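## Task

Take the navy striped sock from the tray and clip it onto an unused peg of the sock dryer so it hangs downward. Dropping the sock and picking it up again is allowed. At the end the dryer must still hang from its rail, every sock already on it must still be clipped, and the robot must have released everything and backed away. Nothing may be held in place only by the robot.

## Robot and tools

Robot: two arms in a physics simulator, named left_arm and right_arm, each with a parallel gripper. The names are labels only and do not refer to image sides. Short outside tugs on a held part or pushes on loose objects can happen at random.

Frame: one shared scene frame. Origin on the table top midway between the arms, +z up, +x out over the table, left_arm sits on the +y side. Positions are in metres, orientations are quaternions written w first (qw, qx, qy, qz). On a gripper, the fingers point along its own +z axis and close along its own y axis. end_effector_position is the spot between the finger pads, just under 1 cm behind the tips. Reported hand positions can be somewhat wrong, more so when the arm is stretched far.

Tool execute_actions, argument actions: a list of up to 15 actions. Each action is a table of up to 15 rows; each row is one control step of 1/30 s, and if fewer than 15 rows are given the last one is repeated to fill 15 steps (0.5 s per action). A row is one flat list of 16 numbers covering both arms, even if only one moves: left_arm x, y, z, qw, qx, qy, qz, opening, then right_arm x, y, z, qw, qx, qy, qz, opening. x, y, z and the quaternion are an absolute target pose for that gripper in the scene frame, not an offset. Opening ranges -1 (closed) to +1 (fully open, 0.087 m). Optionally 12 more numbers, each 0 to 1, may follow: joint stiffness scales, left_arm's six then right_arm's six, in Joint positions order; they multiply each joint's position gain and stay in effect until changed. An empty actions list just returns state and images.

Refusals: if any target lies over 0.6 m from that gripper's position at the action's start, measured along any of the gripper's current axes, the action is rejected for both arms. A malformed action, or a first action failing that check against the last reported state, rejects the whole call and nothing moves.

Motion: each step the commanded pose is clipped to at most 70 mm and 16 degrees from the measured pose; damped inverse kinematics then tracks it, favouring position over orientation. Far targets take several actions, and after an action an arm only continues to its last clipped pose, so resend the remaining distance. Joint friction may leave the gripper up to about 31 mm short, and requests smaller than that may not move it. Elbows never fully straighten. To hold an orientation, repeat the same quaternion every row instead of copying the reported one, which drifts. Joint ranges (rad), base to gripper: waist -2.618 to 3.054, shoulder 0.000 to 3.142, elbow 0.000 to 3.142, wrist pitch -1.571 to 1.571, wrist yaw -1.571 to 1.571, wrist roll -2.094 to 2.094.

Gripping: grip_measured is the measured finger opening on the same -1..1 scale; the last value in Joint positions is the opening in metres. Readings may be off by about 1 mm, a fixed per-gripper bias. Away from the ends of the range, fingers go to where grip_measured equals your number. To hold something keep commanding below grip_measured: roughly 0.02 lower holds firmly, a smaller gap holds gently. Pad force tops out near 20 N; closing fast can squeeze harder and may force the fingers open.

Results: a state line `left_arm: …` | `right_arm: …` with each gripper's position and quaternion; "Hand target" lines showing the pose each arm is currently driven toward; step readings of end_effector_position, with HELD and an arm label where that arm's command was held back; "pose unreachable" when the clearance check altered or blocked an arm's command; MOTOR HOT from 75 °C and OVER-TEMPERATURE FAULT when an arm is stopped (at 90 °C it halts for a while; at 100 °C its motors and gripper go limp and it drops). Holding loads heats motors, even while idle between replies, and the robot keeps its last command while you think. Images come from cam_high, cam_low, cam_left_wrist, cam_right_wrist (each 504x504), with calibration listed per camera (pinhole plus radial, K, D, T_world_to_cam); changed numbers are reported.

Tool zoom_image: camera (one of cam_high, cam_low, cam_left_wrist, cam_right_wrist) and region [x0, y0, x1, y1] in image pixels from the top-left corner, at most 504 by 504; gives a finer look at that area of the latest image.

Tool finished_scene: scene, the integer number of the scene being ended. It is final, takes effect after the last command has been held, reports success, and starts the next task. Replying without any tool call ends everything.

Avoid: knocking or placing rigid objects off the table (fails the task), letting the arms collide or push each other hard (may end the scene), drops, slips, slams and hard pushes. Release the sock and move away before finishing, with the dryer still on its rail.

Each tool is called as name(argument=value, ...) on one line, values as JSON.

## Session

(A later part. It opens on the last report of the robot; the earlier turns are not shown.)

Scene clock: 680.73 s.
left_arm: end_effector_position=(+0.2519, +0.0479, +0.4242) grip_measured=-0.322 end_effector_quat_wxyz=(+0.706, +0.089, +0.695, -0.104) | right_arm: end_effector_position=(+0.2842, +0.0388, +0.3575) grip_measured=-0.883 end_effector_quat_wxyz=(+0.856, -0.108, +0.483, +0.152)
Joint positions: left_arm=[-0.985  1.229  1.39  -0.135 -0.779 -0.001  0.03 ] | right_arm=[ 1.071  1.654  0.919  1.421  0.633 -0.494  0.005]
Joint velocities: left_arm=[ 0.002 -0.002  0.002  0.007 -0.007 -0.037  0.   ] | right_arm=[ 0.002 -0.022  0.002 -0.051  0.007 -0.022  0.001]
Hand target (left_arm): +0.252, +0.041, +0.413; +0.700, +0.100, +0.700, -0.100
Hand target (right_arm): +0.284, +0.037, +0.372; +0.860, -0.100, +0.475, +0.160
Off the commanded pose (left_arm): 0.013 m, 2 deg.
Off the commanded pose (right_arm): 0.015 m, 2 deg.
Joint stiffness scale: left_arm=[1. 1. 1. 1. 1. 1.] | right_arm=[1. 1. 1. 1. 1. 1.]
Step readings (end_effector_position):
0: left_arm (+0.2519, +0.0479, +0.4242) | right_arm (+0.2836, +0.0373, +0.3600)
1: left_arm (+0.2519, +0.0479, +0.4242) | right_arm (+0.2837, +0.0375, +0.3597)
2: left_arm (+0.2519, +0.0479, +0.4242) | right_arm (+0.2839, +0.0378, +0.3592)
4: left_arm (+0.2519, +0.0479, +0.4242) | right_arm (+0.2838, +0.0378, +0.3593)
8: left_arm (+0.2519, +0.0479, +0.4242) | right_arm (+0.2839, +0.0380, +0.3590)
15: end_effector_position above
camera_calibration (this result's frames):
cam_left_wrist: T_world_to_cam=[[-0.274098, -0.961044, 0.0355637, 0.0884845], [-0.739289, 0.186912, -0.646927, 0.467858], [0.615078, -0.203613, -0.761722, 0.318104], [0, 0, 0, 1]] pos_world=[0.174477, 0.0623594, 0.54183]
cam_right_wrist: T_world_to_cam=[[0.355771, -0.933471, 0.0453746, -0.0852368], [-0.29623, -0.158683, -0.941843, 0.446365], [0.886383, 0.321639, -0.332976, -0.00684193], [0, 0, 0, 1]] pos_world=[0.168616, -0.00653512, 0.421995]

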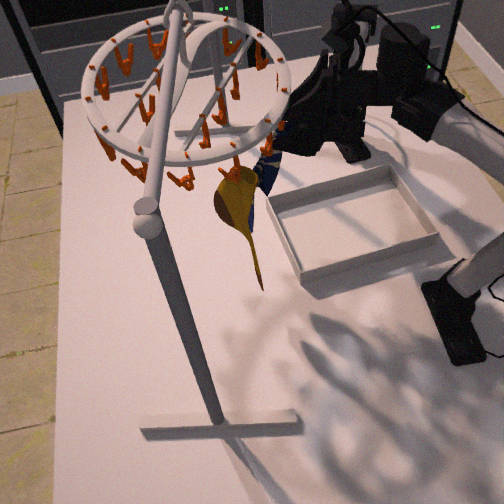

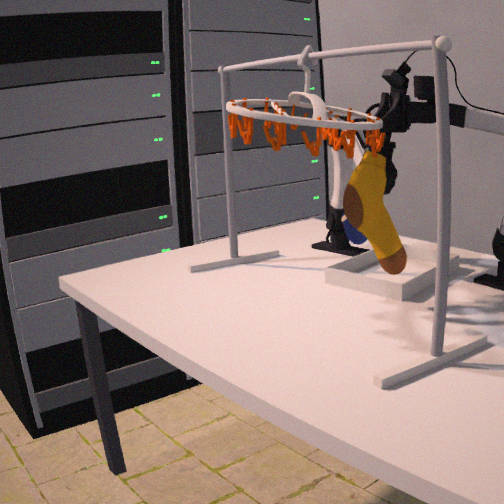

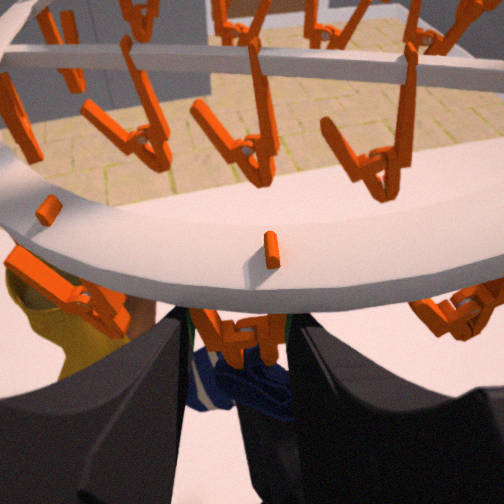

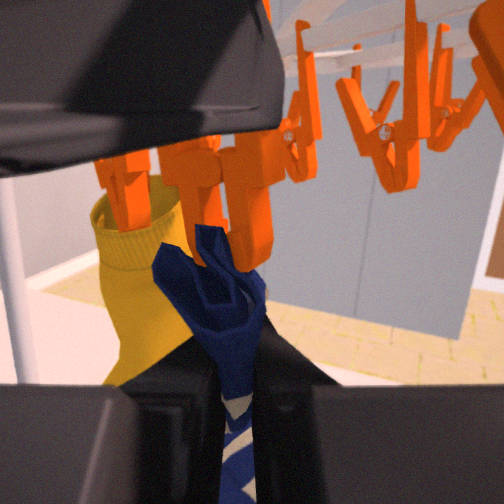

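execute_actions(actions=[[[0.252,0.046,0.420,0.70,0.10,0.70,-0.10,-0.33,0.284,0.038,0.360,0.86,-0.10,0.475,0.16,-1],[0.252,0.046,0.420,0.70,0.10,0.70,-0.10,-0.3,0.284,0.038,0.360,0.86,-0.10,0.475,0.16,-1],[0.252,0.046,0.420,0.70,0.10,0.70,-0.10,-0.27,0.284,0.038,0.360,0.86,-0.10,0.475,0.16,-1],[0.252,0.046,0.420,0.70,0.10,0.70,-0.10,-0.24,0.284,0.038,0.360,0.86,-0.10,0.475,0.16,-1],[0.252,0.046,0.420,0.70,0.10,0.70,-0.10,-0.2,0.284,0.038,0.360,0.86,-0.10,0.475,0.16,-1],[0.252,0.046,0.420,0.70,0.10,0.70,-0.10,-0.16,0.284,0.038,0.360,0.86,-0.10,0.475,0.16,-1],[0.252,0.046,0.420,0.70,0.10,0.70,-0.10,-0.12,0.284,0.038,0.360,0.86,-0.10,0.475,0.16,-1],[0.252,0.046,0.420,0.70,0.10,0.70,-0.10,-0.08,0.284,0.038,0.360,0.86,-0.10,0.475,0.16,-1],[0.252,0.046,0.420,0.70,0.10,0.70,-0.10,-0.04,0.284,0.038,0.360,0.86,-0.10,0.475,0.16,-1],[0.252,0.046,0.420,0.70,0.10,0.70,-0.10,0.0,0.284,0.038,0.360,0.86,-0.10,0.475,0.16,-1],[0.252,0.046,0.420,0.70,0.10,0.70,-0.10,0.05,0.284,0.038,0.360,0.86,-0.10,0.475,0.16,-1],[0.252,0.046,0.420,0.70,0.10,0.70,-0.10,0.1,0.284,0.038,0.360,0.86,-0.10,0.475,0.16,-1],[0.252,0.046,0.420,0.70,0.10,0.70,-0.10,0.15,0.284,0.038,0.360,0.86,-0.10,0.475,0.16,-1],[0.252,0.046,0.420,0.70,0.10,0.70,-0.10,0.2,0.284,0.038,0.360,0.86,-0.10,0.475,0.16,-1]]])

zoom_image(camera="cam_left_wrist", region=[150, 270, 350, 470])

zoom_image(camera="cam_right_wrist", region=[130, 120, 330, 320])

Scene clock: 692.17 s.
left_arm: end_effector_position=(+0.2515, +0.0477, +0.4219) grip_measured=+0.193 end_effector_quat_wxyz=(+0.703, +0.093, +0.697, -0.102) | right_arm: end_effector_position=(+0.2835, +0.0372, +0.3607) grip_measured=-0.883 end_effector_quat_wxyz=(+0.858, -0.101, +0.478, +0.156)
Joint positions: left_arm=[-0.985  1.229  1.39  -0.147 -0.776 -0.001  0.052] | right_arm=[ 1.071  1.654  0.919  1.439  0.633 -0.494  0.005]
Joint velocities: left_arm=[ 0.012 -0.002 -0.002 -0.037  0.007 -0.022  0.011] | right_arm=[-0.002 -0.007 -0.012  0.007  0.022 -0.037 -0.   ]
Hand target (left_arm): +0.252, +0.046, +0.420; +0.700, +0.100, +0.700, -0.100
Hand target (right_arm): +0.284, +0.038, +0.360; +0.860, -0.100, +0.475, +0.160
Off the commanded pose (left_arm): 0.003 m, 1 deg.
Off the commanded pose (right_arm): 0.001 m, 1 deg.
Joint stiffness scale: left_arm=[1. 1. 1. 1. 1. 1.] | right_arm=[1. 1. 1. 1. 1. 1.]
Step readings (end_effector_position):
0: left_arm (+0.2519, +0.0479, +0.4242) | right_arm (+0.2843, +0.0390, +0.3571)
1: left_arm (+0.2519, +0.0479, +0.4239) | right_arm (+0.2842, +0.0388, +0.3575)
2: left_arm (+0.2518, +0.0479, +0.4235) | right_arm (+0.2841, +0.0385, +0.3580)
4: left_arm (+0.2518, +0.0480, +0.4228) | right_arm (+0.2838, +0.0380, +0.3590)
8: left_arm (+0.2516, +0.0476, +0.4222) | right_arm (+0.2836, +0.0375, +0.3600)
15: end_effector_position above
camera_calibration (this result's frames):
cam_left_wrist: T_world_to_cam=[[-0.277214, -0.960422, 0.0272553, 0.0925368], [-0.742361, 0.196093, -0.640661, 0.463777], [0.609961, -0.197834, -0.76734, 0.319889], [0, 0, 0, 1]] pos_world=[0.174823, 0.0612158, 0.540065]
cam_right_wrist: T_world_to_cam=[[0.355492, -0.934099, 0.032922, -0.0820603], [-0.289517, -0.143536, -0.946349, 0.448026], [0.88871, 0.326889, -0.321464, -0.00962357], [0, 0, 0, 1]] pos_world=[0.167435, -0.00919879, 0.423597]

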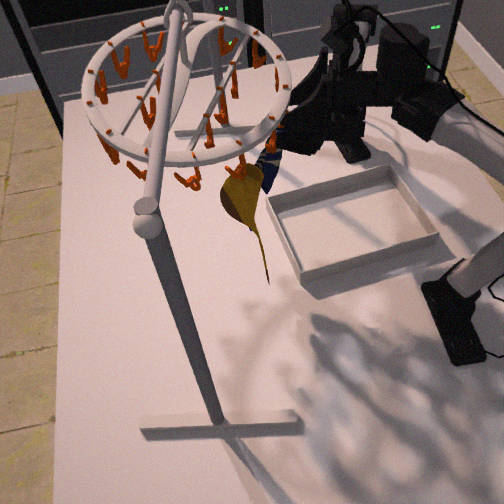

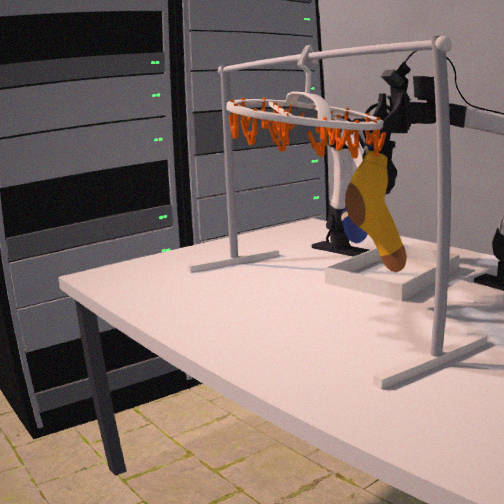

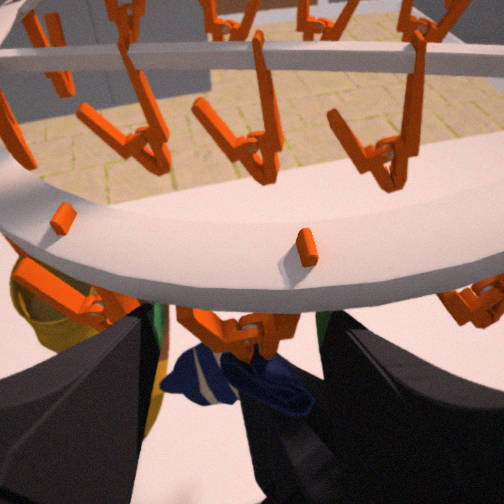

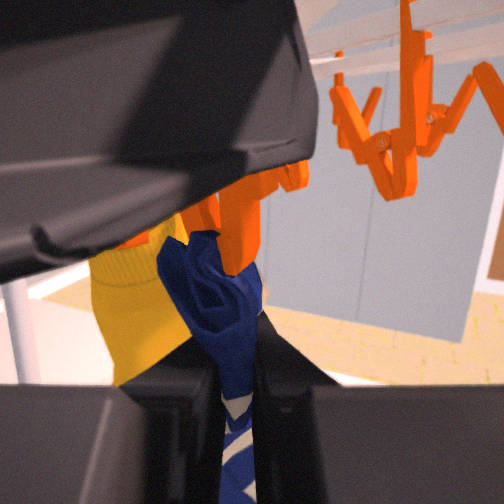

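Region (150, 270, 350, 470) of cam_left_wrist's 504x504 image, scaled by 2.520, with more detail than that image has.

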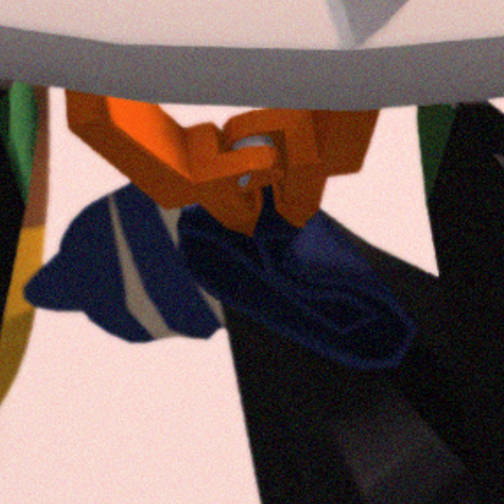

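Region (130, 120, 330, 320) of cam_right_wrist's 504x504 image, scaled by 2.520, with more detail than that image has.

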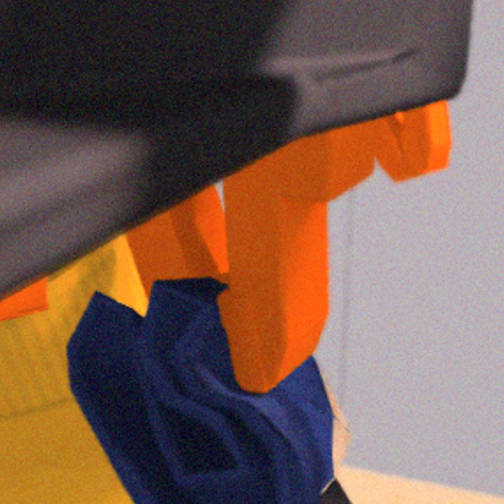

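execute_actions(actions=[[[0.235,0.052,0.412,0.70,0.10,0.70,-0.10,0.2,0.284,0.038,0.360,0.86,-0.10,0.475,0.16,-1]],[[0.21,0.062,0.415,0.70,0.10,0.70,-0.10,0.2,0.284,0.038,0.360,0.86,-0.10,0.475,0.16,-1]],[[0.18,0.085,0.43,0.69,0.13,0.69,-0.13,0.3,0.284,0.038,0.360,0.86,-0.10,0.475,0.16,-1]],[[0.15,0.12,0.44,0.68,0.18,0.68,-0.18,0.3,0.284,0.038,0.360,0.86,-0.10,0.475,0.16,-1]]])

zoom_image(camera="cam_right_wrist", region=[100, 60, 360, 320])

Scene clock: 705.73 s.
left_arm: end_effector_position=(+0.1518, +0.1255, +0.4456) grip_measured=+0.300 end_effector_quat_wxyz=(+0.692, +0.166, +0.679, -0.182) | right_arm: end_effector_position=(+0.2834, +0.0370, +0.3609) grip_measured=-0.883 end_effector_quat_wxyz=(+0.858, -0.101, +0.478, +0.156)
Joint positions: left_arm=[-1.166  0.825  1.343 -0.487 -0.736  0.004  0.057] | right_arm=[ 1.071  1.654  0.919  1.44   0.633 -0.494  0.005]
Joint velocities: left_arm=[-0.027  0.002  0.002 -0.125  0.198 -0.022 -0.001] | right_arm=[-0.012  0.012 -0.017  0.051 -0.066  0.051 -0.001]
Hand target (left_arm): +0.151, +0.120, +0.440; +0.683, +0.181, +0.684, -0.181
Hand target (right_arm): +0.284, +0.038, +0.360; +0.860, -0.100, +0.475, +0.160
Off the commanded pose (left_arm): 0.008 m, 2 deg.
Off the commanded pose (right_arm): 0.001 m, 1 deg.
Joint stiffness scale: left_arm=[1. 1. 1. 1. 1. 1.] | right_arm=[1. 1. 1. 1. 1. 1.]
Step readings (end_effector_position; steps 1 to 15: 1st action; 16 to 30: 2nd action; 31 to 45: 3rd action; 46 to 60: 4th action):
0: left_arm (+0.2515, +0.0477, +0.4217) | right_arm (+0.2834, +0.0371, +0.3608)
1: left_arm (+0.2502, +0.0480, +0.4213) | right_arm (+0.2834, +0.0371, +0.3608)
2: left_arm (+0.2467, +0.0476, +0.4189) | right_arm (+0.2834, +0.0371, +0.3608)
4: left_arm (+0.2404, +0.0469, +0.4166) | right_arm (+0.2834, +0.0371, +0.3608)
8: left_arm (+0.2376, +0.0492, +0.4188) | right_arm (+0.2834, +0.0370, +0.3609)
15: left_arm (+0.2378, +0.0504, +0.4191) | right_arm (+0.2834, +0.0370, +0.3609)
16: left_arm (+0.2353, +0.0511, +0.4189) | right_arm (+0.2834, +0.0370, +0.3609)
17: left_arm (+0.2293, +0.0506, +0.4171) | right_arm (+0.2834, +0.0370, +0.3609)
19: left_arm (+0.2176, +0.0504, +0.4180) | right_arm (+0.2834, +0.0370, +0.3609)
23: left_arm (+0.2116, +0.0579, +0.4253) | right_arm (+0.2834, +0.0370, +0.3609)
30: left_arm (+0.2122, +0.0613, +0.4249) | right_arm (+0.2834, +0.0370, +0.3609)
31: left_arm (+0.2097, +0.0626, +0.4249) | right_arm (+0.2834, +0.0370, +0.3609)
32: left_arm (+0.2042, +0.0650, +0.4229) | right_arm (+0.2834, +0.0370, +0.3609)
34: left_arm (+0.1935, +0.0737, +0.4283) | right_arm (+0.2834, +0.0370, +0.3609)
38: left_arm (+0.1834, +0.0878, +0.4392) | right_arm (+0.2834, +0.0370, +0.3609)
45: left_arm (+0.1822, +0.0885, +0.4340) | right_arm (+0.2834, +0.0370, +0.3609)
46: left_arm (+0.1795, +0.0897, +0.4338) | right_arm (+0.2834, +0.0370, +0.3609)
47: left_arm (+0.1750, +0.0935, +0.4310) | right_arm (+0.2834, +0.0370, +0.3609)
49: left_arm (+0.1656, +0.1077, +0.4360) | right_arm (+0.2834, +0.0370, +0.3609)
53: left_arm (+0.1547, +0.1273, +0.4517) | right_arm (+0.2834, +0.0370, +0.3609)
60: end_effector_position above
camera_calibration (this result's frames):
cam_left_wrist: T_world_to_cam=[[-0.481068, -0.876077, 0.0326047, 0.156976], [-0.67564, 0.346793, -0.650573, 0.365094], [0.558645, -0.334999, -0.758743, 0.435502], [0, 0, 0, 1]] pos_world=[0.0788969, 0.156803, 0.562836]
cam_right_wrist: T_world_to_cam=[[0.355477, -0.934133, 0.0321095, -0.0818528], [-0.289078, -0.142546, -0.946633, 0.448132], [0.888859, 0.327224, -0.320709, -0.00980609], [0, 0, 0, 1]] pos_world=[0.167358, -0.00937339, 0.4237]

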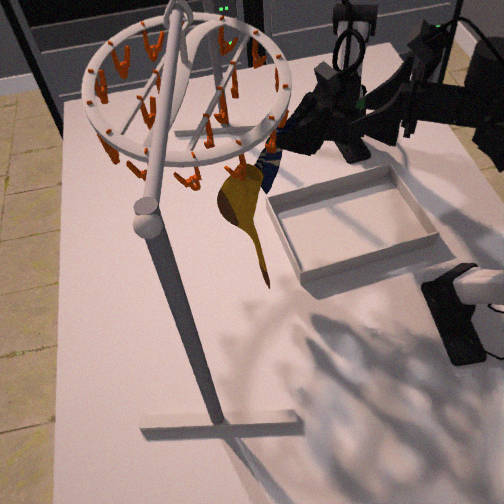

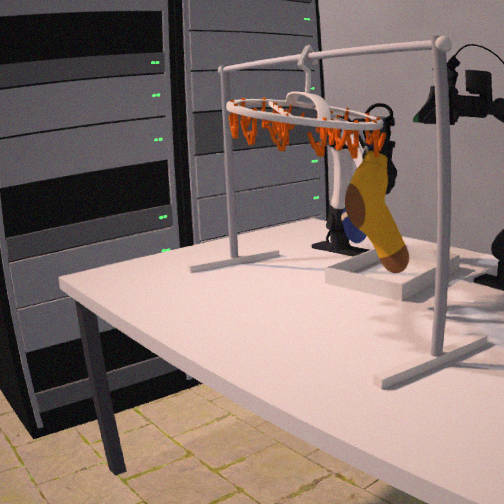

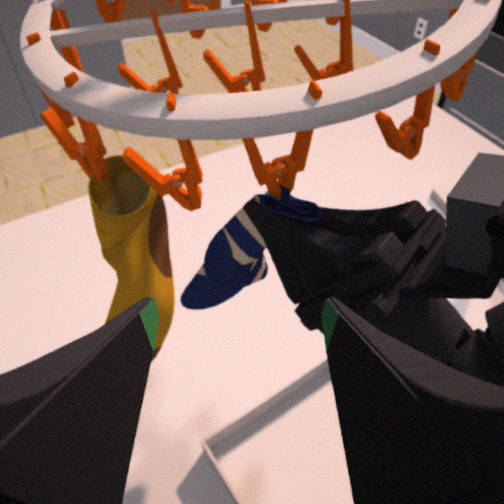

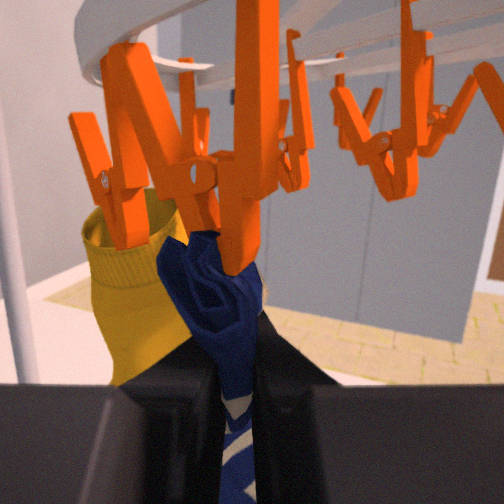

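Region (100, 60, 360, 320) of cam_right_wrist's 504x504 image, scaled by 1.938, with more detail than that image has.

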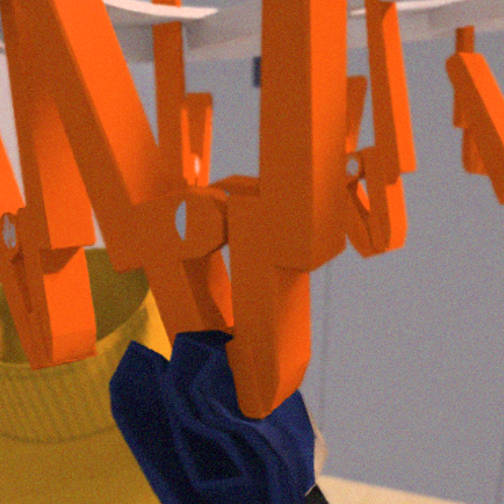

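execute_actions(actions=[[[0.15,0.13,0.44,0.683,0.181,0.684,-0.181,0.3,0.284,0.038,0.360,0.86,-0.10,0.475,0.16,-0.88],[0.15,0.13,0.44,0.683,0.181,0.684,-0.181,0.3,0.284,0.038,0.360,0.86,-0.10,0.475,0.16,-0.84],[0.15,0.13,0.44,0.683,0.181,0.684,-0.181,0.3,0.284,0.038,0.360,0.86,-0.10,0.475,0.16,-0.8],[0.15,0.13,0.44,0.683,0.181,0.684,-0.181,0.3,0.284,0.038,0.360,0.86,-0.10,0.475,0.16,-0.75],[0.15,0.13,0.44,0.683,0.181,0.684,-0.181,0.3,0.284,0.038,0.360,0.86,-0.10,0.475,0.16,-0.7],[0.15,0.13,0.44,0.683,0.181,0.684,-0.181,0.3,0.284,0.038,0.360,0.86,-0.10,0.475,0.16,-0.65],[0.15,0.13,0.44,0.683,0.181,0.684,-0.181,0.3,0.284,0.038,0.360,0.86,-0.10,0.475,0.16,-0.6],[0.15,0.13,0.44,0.683,0.181,0.684,-0.181,0.3,0.284,0.038,0.360,0.86,-0.10,0.475,0.16,-0.5],[0.15,0.13,0.44,0.683,0.181,0.684,-0.181,0.3,0.284,0.038,0.360,0.86,-0.10,0.475,0.16,-0.4],[0.15,0.13,0.44,0.683,0.181,0.684,-0.181,0.3,0.284,0.038,0.360,0.86,-0.10,0.475,0.16,-0.3],[0.15,0.13,0.44,0.683,0.181,0.684,-0.181,0.3,0.284,0.038,0.360,0.86,-0.10,0.475,0.16,-0.2],[0.15,0.13,0.44,0.683,0.181,0.684,-0.181,0.3,0.284,0.038,0.360,0.86,-0.10,0.475,0.16,-0.1]],[[0.14,0.15,0.43,0.683,0.181,0.684,-0.181,0.5,0.255,0.026,0.345,0.86,-0.10,0.475,0.16,-0.1]],[[0.13,0.17,0.42,0.683,0.181,0.684,-0.181,0.5,0.215,0.008,0.33,0.86,-0.10,0.475,0.16,-0.1]],[[0.13,0.17,0.42,0.683,0.181,0.684,-0.181,0.5,0.17,-0.02,0.32,0.85,-0.12,0.49,0.17,0.2]]])

Scene clock: 722.23 s.
left_arm: end_effector_position=(+0.1306, +0.1703, +0.4294) grip_measured=+0.500 end_effector_quat_wxyz=(+0.689, +0.175, +0.678, -0.188) | right_arm: end_effector_position=(+0.1717, -0.0141, +0.3242) grip_measured=+0.200 end_effector_quat_wxyz=(+0.831, -0.141, +0.505, +0.184)
Joint positions: left_arm=[-1.22   0.65   1.279 -0.603 -0.77   0.004  0.066] | right_arm=[ 1.393  1.339  0.522  1.555  0.839 -0.649  0.052]
Joint velocities: left_arm=[-0.012 -0.002 -0.017 -0.022  0.007  0.037 -0.001] | right_arm=[-0.002 -0.017 -0.002 -0.007 -0.051 -0.066  0.001]
Hand target (left_arm): +0.130, +0.170, +0.420; +0.683, +0.181, +0.684, -0.181
Hand target (right_arm): +0.170, -0.019, +0.320; +0.829, -0.144, +0.510, +0.179
Off the commanded pose (left_arm): 0.009 m, 1 deg.
Off the commanded pose (right_arm): 0.007 m, 4 deg.
Joint stiffness scale: left_arm=[1. 1. 1. 1. 1. 1.] | right_arm=[1. 1. 1. 1. 1. 1.]
joint sent to its limit (right arm) — the command would take joint 4 (wrist pitch) past its upper limit, so that joint was sent only as far as its limit.
Step readings (end_effector_position; steps 1 to 15: 1st action; 16 to 30: 2nd action; 31 to 45: 3rd action; 46 to 60: 4th action):
0: left_arm (+0.1511, +0.1248, +0.4430) | right_arm (+0.2834, +0.0370, +0.3609)
1: left_arm (+0.1512, +0.1248, +0.4426) | right_arm (+0.2834, +0.0370, +0.3609)
2: left_arm (+0.1517, +0.1252, +0.4418) | right_arm (+0.2834, +0.0370, +0.3609)
4: left_arm (+0.1522, +0.1257, +0.4403) | right_arm (+0.2834, +0.0370, +0.3609)
8: left_arm (+0.1519, +0.1253, +0.4388) | right_arm (+0.2834, +0.0370, +0.3610)
15: left_arm (+0.1515, +0.1248, +0.4381) | right_arm (+0.2832, +0.0368, +0.3615)
16: left_arm (+0.1508, +0.1263, +0.4376) | right_arm (+0.2808, +0.0363, +0.3596)
17: left_arm (+0.1495, +0.1299, +0.4347) | right_arm (+0.2755, +0.0347, +0.3549)
19: left_arm (+0.1459, +0.1396, +0.4336) | right_arm (+0.2645, +0.0364, +0.3452)
23: left_arm (+0.1416, +0.1512, +0.4400) | right_arm (+0.2581, +0.0367, +0.3406)
30: left_arm (+0.1408, +0.1511, +0.4389) | right_arm (+0.2582, +0.0338, +0.3431)
31: left_arm (+0.1401, +0.1522, +0.4380) | right_arm (+0.2549, +0.0319, +0.3405)
32: left_arm (+0.1382, +0.1541, +0.4340) | right_arm (+0.2463, +0.0280, +0.3345)
34: left_arm (+0.1344, +0.1606, +0.4291) | right_arm (+0.2269, +0.0239, +0.3302)
38: left_arm (+0.1303, +0.1680, +0.4312) | right_arm (+0.2155, +0.0174, +0.3352)
45: left_arm (+0.1304, +0.1696, +0.4298) | right_arm (+0.2169, +0.0141, +0.3333)
46: left_arm (+0.1305, +0.1697, +0.4297) | right_arm (+0.2131, +0.0118, +0.3304)
47: left_arm (+0.1304, +0.1697, +0.4297) | right_arm (+0.2027, +0.0072, +0.3246)
49: left_arm (+0.1303, +0.1697, +0.4296) | right_arm (+0.1819, -0.0004, +0.3211)
53: left_arm (+0.1304, +0.1700, +0.4295) | right_arm (+0.1701, -0.0105, +0.3270)
60: end_effector_position above
camera_calibration (this result's frames):
cam_left_wrist: T_world_to_cam=[[-0.498946, -0.866125, 0.0296764, 0.188408], [-0.669967, 0.363772, -0.647158, 0.319529], [0.549724, -0.342779, -0.761778, 0.453882], [0, 0, 0, 1]] pos_world=[0.0585689, 0.20253, 0.546952]
cam_right_wrist: T_world_to_cam=[[0.441712, -0.89532, 0.0573819, -0.111248], [-0.334138, -0.223533, -0.915634, 0.370372], [0.832612, 0.385273, -0.397897, 0.129941], [0, 0, 0, 1]] pos_world=[0.0647049, -0.0668753, 0.397212]

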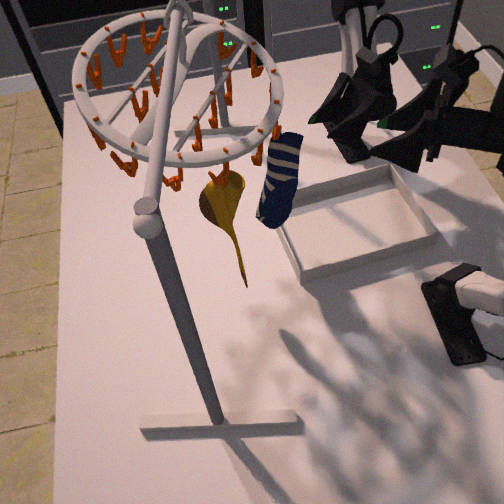

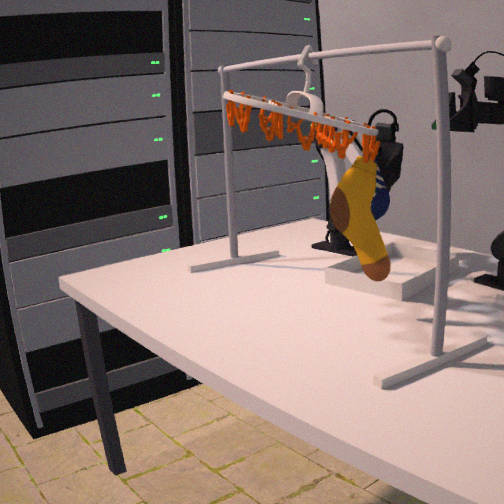

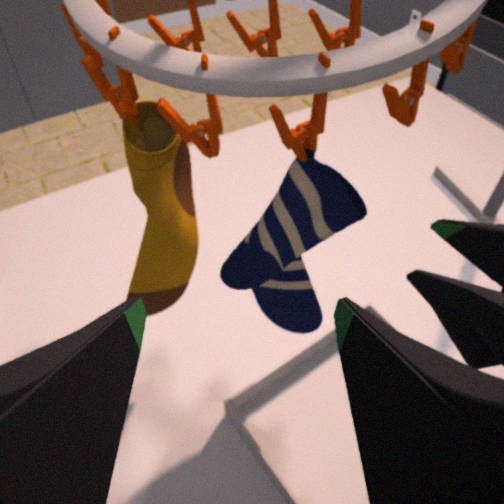

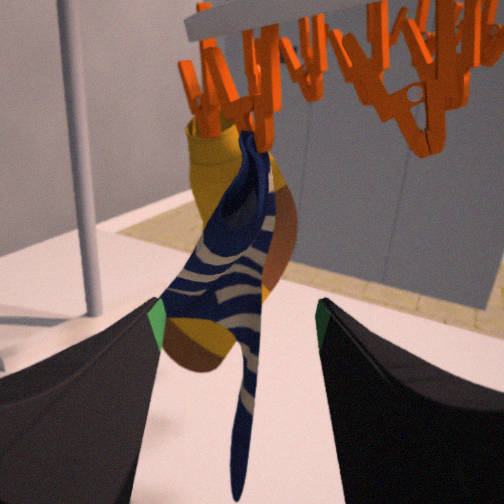

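execute_actions(actions=[[[0.10,0.20,0.40,0.683,0.181,0.684,-0.181,0.5,0.12,-0.07,0.29,0.80,-0.19,0.52,0.25,0.5]],[[0.10,0.20,0.40,0.683,0.181,0.684,-0.181,0.5,0.09,-0.12,0.26,0.757,-0.22,0.53,0.314,0.5]],[[0.10,0.20,0.40,0.683,0.181,0.684,-0.181,0.5,0.09,-0.12,0.26,0.757,-0.22,0.53,0.314,0.5]],[[0.10,0.20,0.40,0.683,0.181,0.684,-0.181,0.5,0.09,-0.12,0.26,0.757,-0.22,0.53,0.314,0.5]]])

zoom_image(camera="cam_high", region=[70, 0, 370, 300])

Scene clock: 729.97 s.
left_arm: end_effector_position=(+0.1026, +0.2028, +0.3988) grip_measured=+0.500 end_effector_quat_wxyz=(+0.656, +0.211, +0.688, -0.230) | right_arm: end_effector_position=(+0.0895, -0.1182, +0.2607) grip_measured=+0.500 end_effector_quat_wxyz=(+0.759, -0.222, +0.527, +0.311)
Joint positions: left_arm=[-1.219  0.485  1.251 -0.81  -0.652 -0.066  0.066] | right_arm=[ 1.888  0.41   0.045  1.139  1.053 -0.714  0.066]
Joint velocities: left_arm=[ 0.159  0.002  0.007  0.125  0.125 -0.007  0.001] | right_arm=[ 0.002 -0.012 -0.012 -0.051 -0.007 -0.037  0.   ]
Hand target (left_arm): +0.101, +0.200, +0.400; +0.656, +0.217, +0.684, -0.234
Hand target (right_arm): +0.090, -0.120, +0.260; +0.757, -0.219, +0.530, +0.314
Off the commanded pose (left_arm): 0.004 m, 7 deg.
Off the commanded pose (right_arm): 0.002 m, 1 deg.
Joint stiffness scale: left_arm=[1. 1. 1. 1. 1. 1.] | right_arm=[1. 1. 1. 1. 1. 1.]
Step readings (end_effector_position; steps 1 to 15: 1st action; 16 to 30: 2nd action; 31 to 45: 3rd action; 46 to 60: 4th action):
0: left_arm (+0.1306, +0.1704, +0.4294) | right_arm (+0.1723, -0.0149, +0.3237)
1: left_arm (+0.1282, +0.1712, +0.4275) | right_arm (+0.1684, -0.0172, +0.3196)
2: left_arm (+0.1213, +0.1709, +0.4211) | right_arm (+0.1589, -0.0258, +0.3091)
4: left_arm (+0.1097, +0.1775, +0.4127) | right_arm (+0.1414, -0.0470, +0.2974)
8: left_arm (+0.1005, +0.1896, +0.4095) | right_arm (+0.1223, -0.0656, +0.3025)
15: left_arm (+0.1016, +0.1966, +0.4008) | right_arm (+0.1198, -0.0658, +0.2987)
16: left_arm (+0.1019, +0.1977, +0.4005) | right_arm (+0.1170, -0.0683, +0.2946)
17: left_arm (+0.1023, +0.1988, +0.4005) | right_arm (+0.1112, -0.0766, +0.2857)
19: left_arm (+0.1029, +0.2006, +0.4002) | right_arm (+0.1038, -0.0959, +0.2744)
23: left_arm (+0.1038, +0.2027, +0.3993) | right_arm (+0.0910, -0.1113, +0.2759)
30: left_arm (+0.1038, +0.2032, +0.3987) | right_arm (+0.0882, -0.1171, +0.2708)
31: left_arm (+0.1037, +0.2032, +0.3986) | right_arm (+0.0885, -0.1175, +0.2699)
32: left_arm (+0.1037, +0.2032, +0.3986) | right_arm (+0.0889, -0.1180, +0.2691)
34: left_arm (+0.1036, +0.2033, +0.3985) | right_arm (+0.0896, -0.1190, +0.2680)
38: left_arm (+0.1033, +0.2032, +0.3983) | right_arm (+0.0902, -0.1196, +0.2659)
45: left_arm (+0.1030, +0.2031, +0.3980) | right_arm (+0.0900, -0.1191, +0.2631)
46: left_arm (+0.1030, +0.2030, +0.3980) | right_arm (+0.0899, -0.1190, +0.2628)
47: left_arm (+0.1029, +0.2031, +0.3980) | right_arm (+0.0899, -0.1189, +0.2625)
49: left_arm (+0.1029, +0.2030, +0.3980) | right_arm (+0.0898, -0.1188, +0.2621)
53: left_arm (+0.1028, +0.2030, +0.3981) | right_arm (+0.0896, -0.1185, +0.2614)
60: end_effector_position above
camera_calibration (this result's frames):
cam_left_wrist: T_world_to_cam=[[-0.593523, -0.802871, 0.0559282, 0.189898], [-0.659777, 0.44559, -0.605098, 0.234788], [0.460894, -0.39604, -0.794184, 0.489954], [0, 0, 0, 1]] pos_world=[0.0417996, 0.241885, 0.520562]
cam_right_wrist: T_world_to_cam=[[0.70093, -0.712964, 0.0194912, -0.156213], [-0.344385, -0.36225, -0.866126, 0.233134], [0.624577, 0.600381, -0.499446, 0.283792], [0, 0, 0, 1]] pos_world=[0.0125316, -0.197305, 0.346707]

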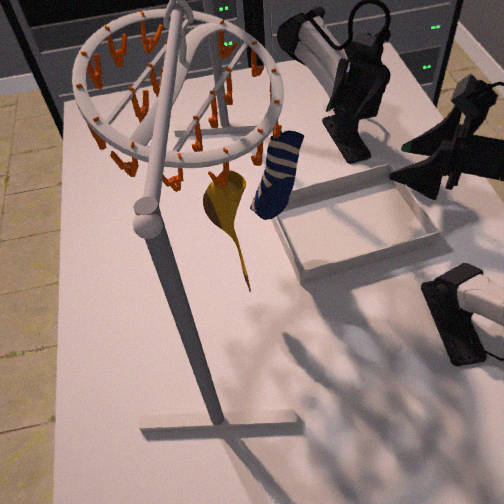

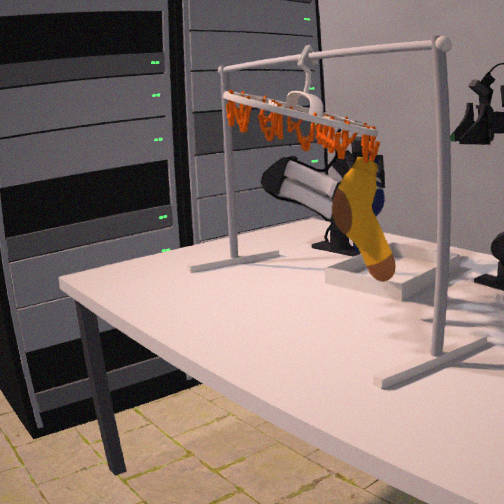

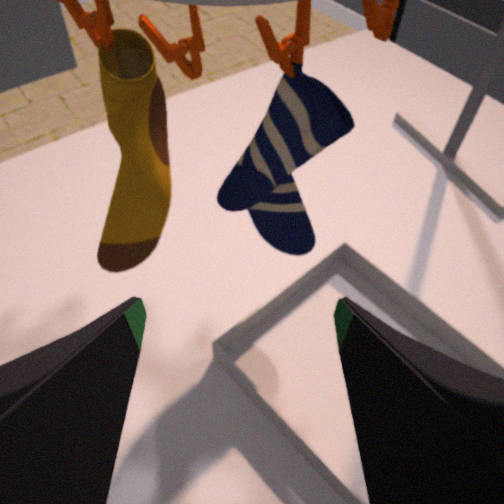

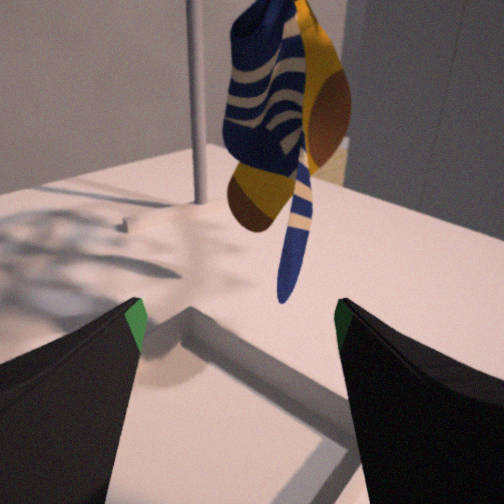

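Region (70, 0, 370, 300) of cam_high's 504x504 image, scaled by 1.680, with more detail than that image has.

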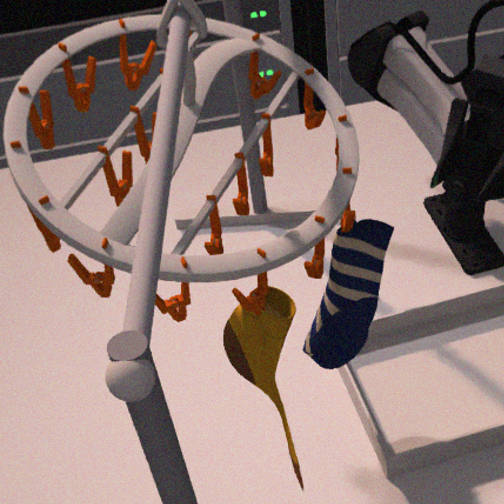

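finished_scene(scene=1)

The scene is finished: the task was done.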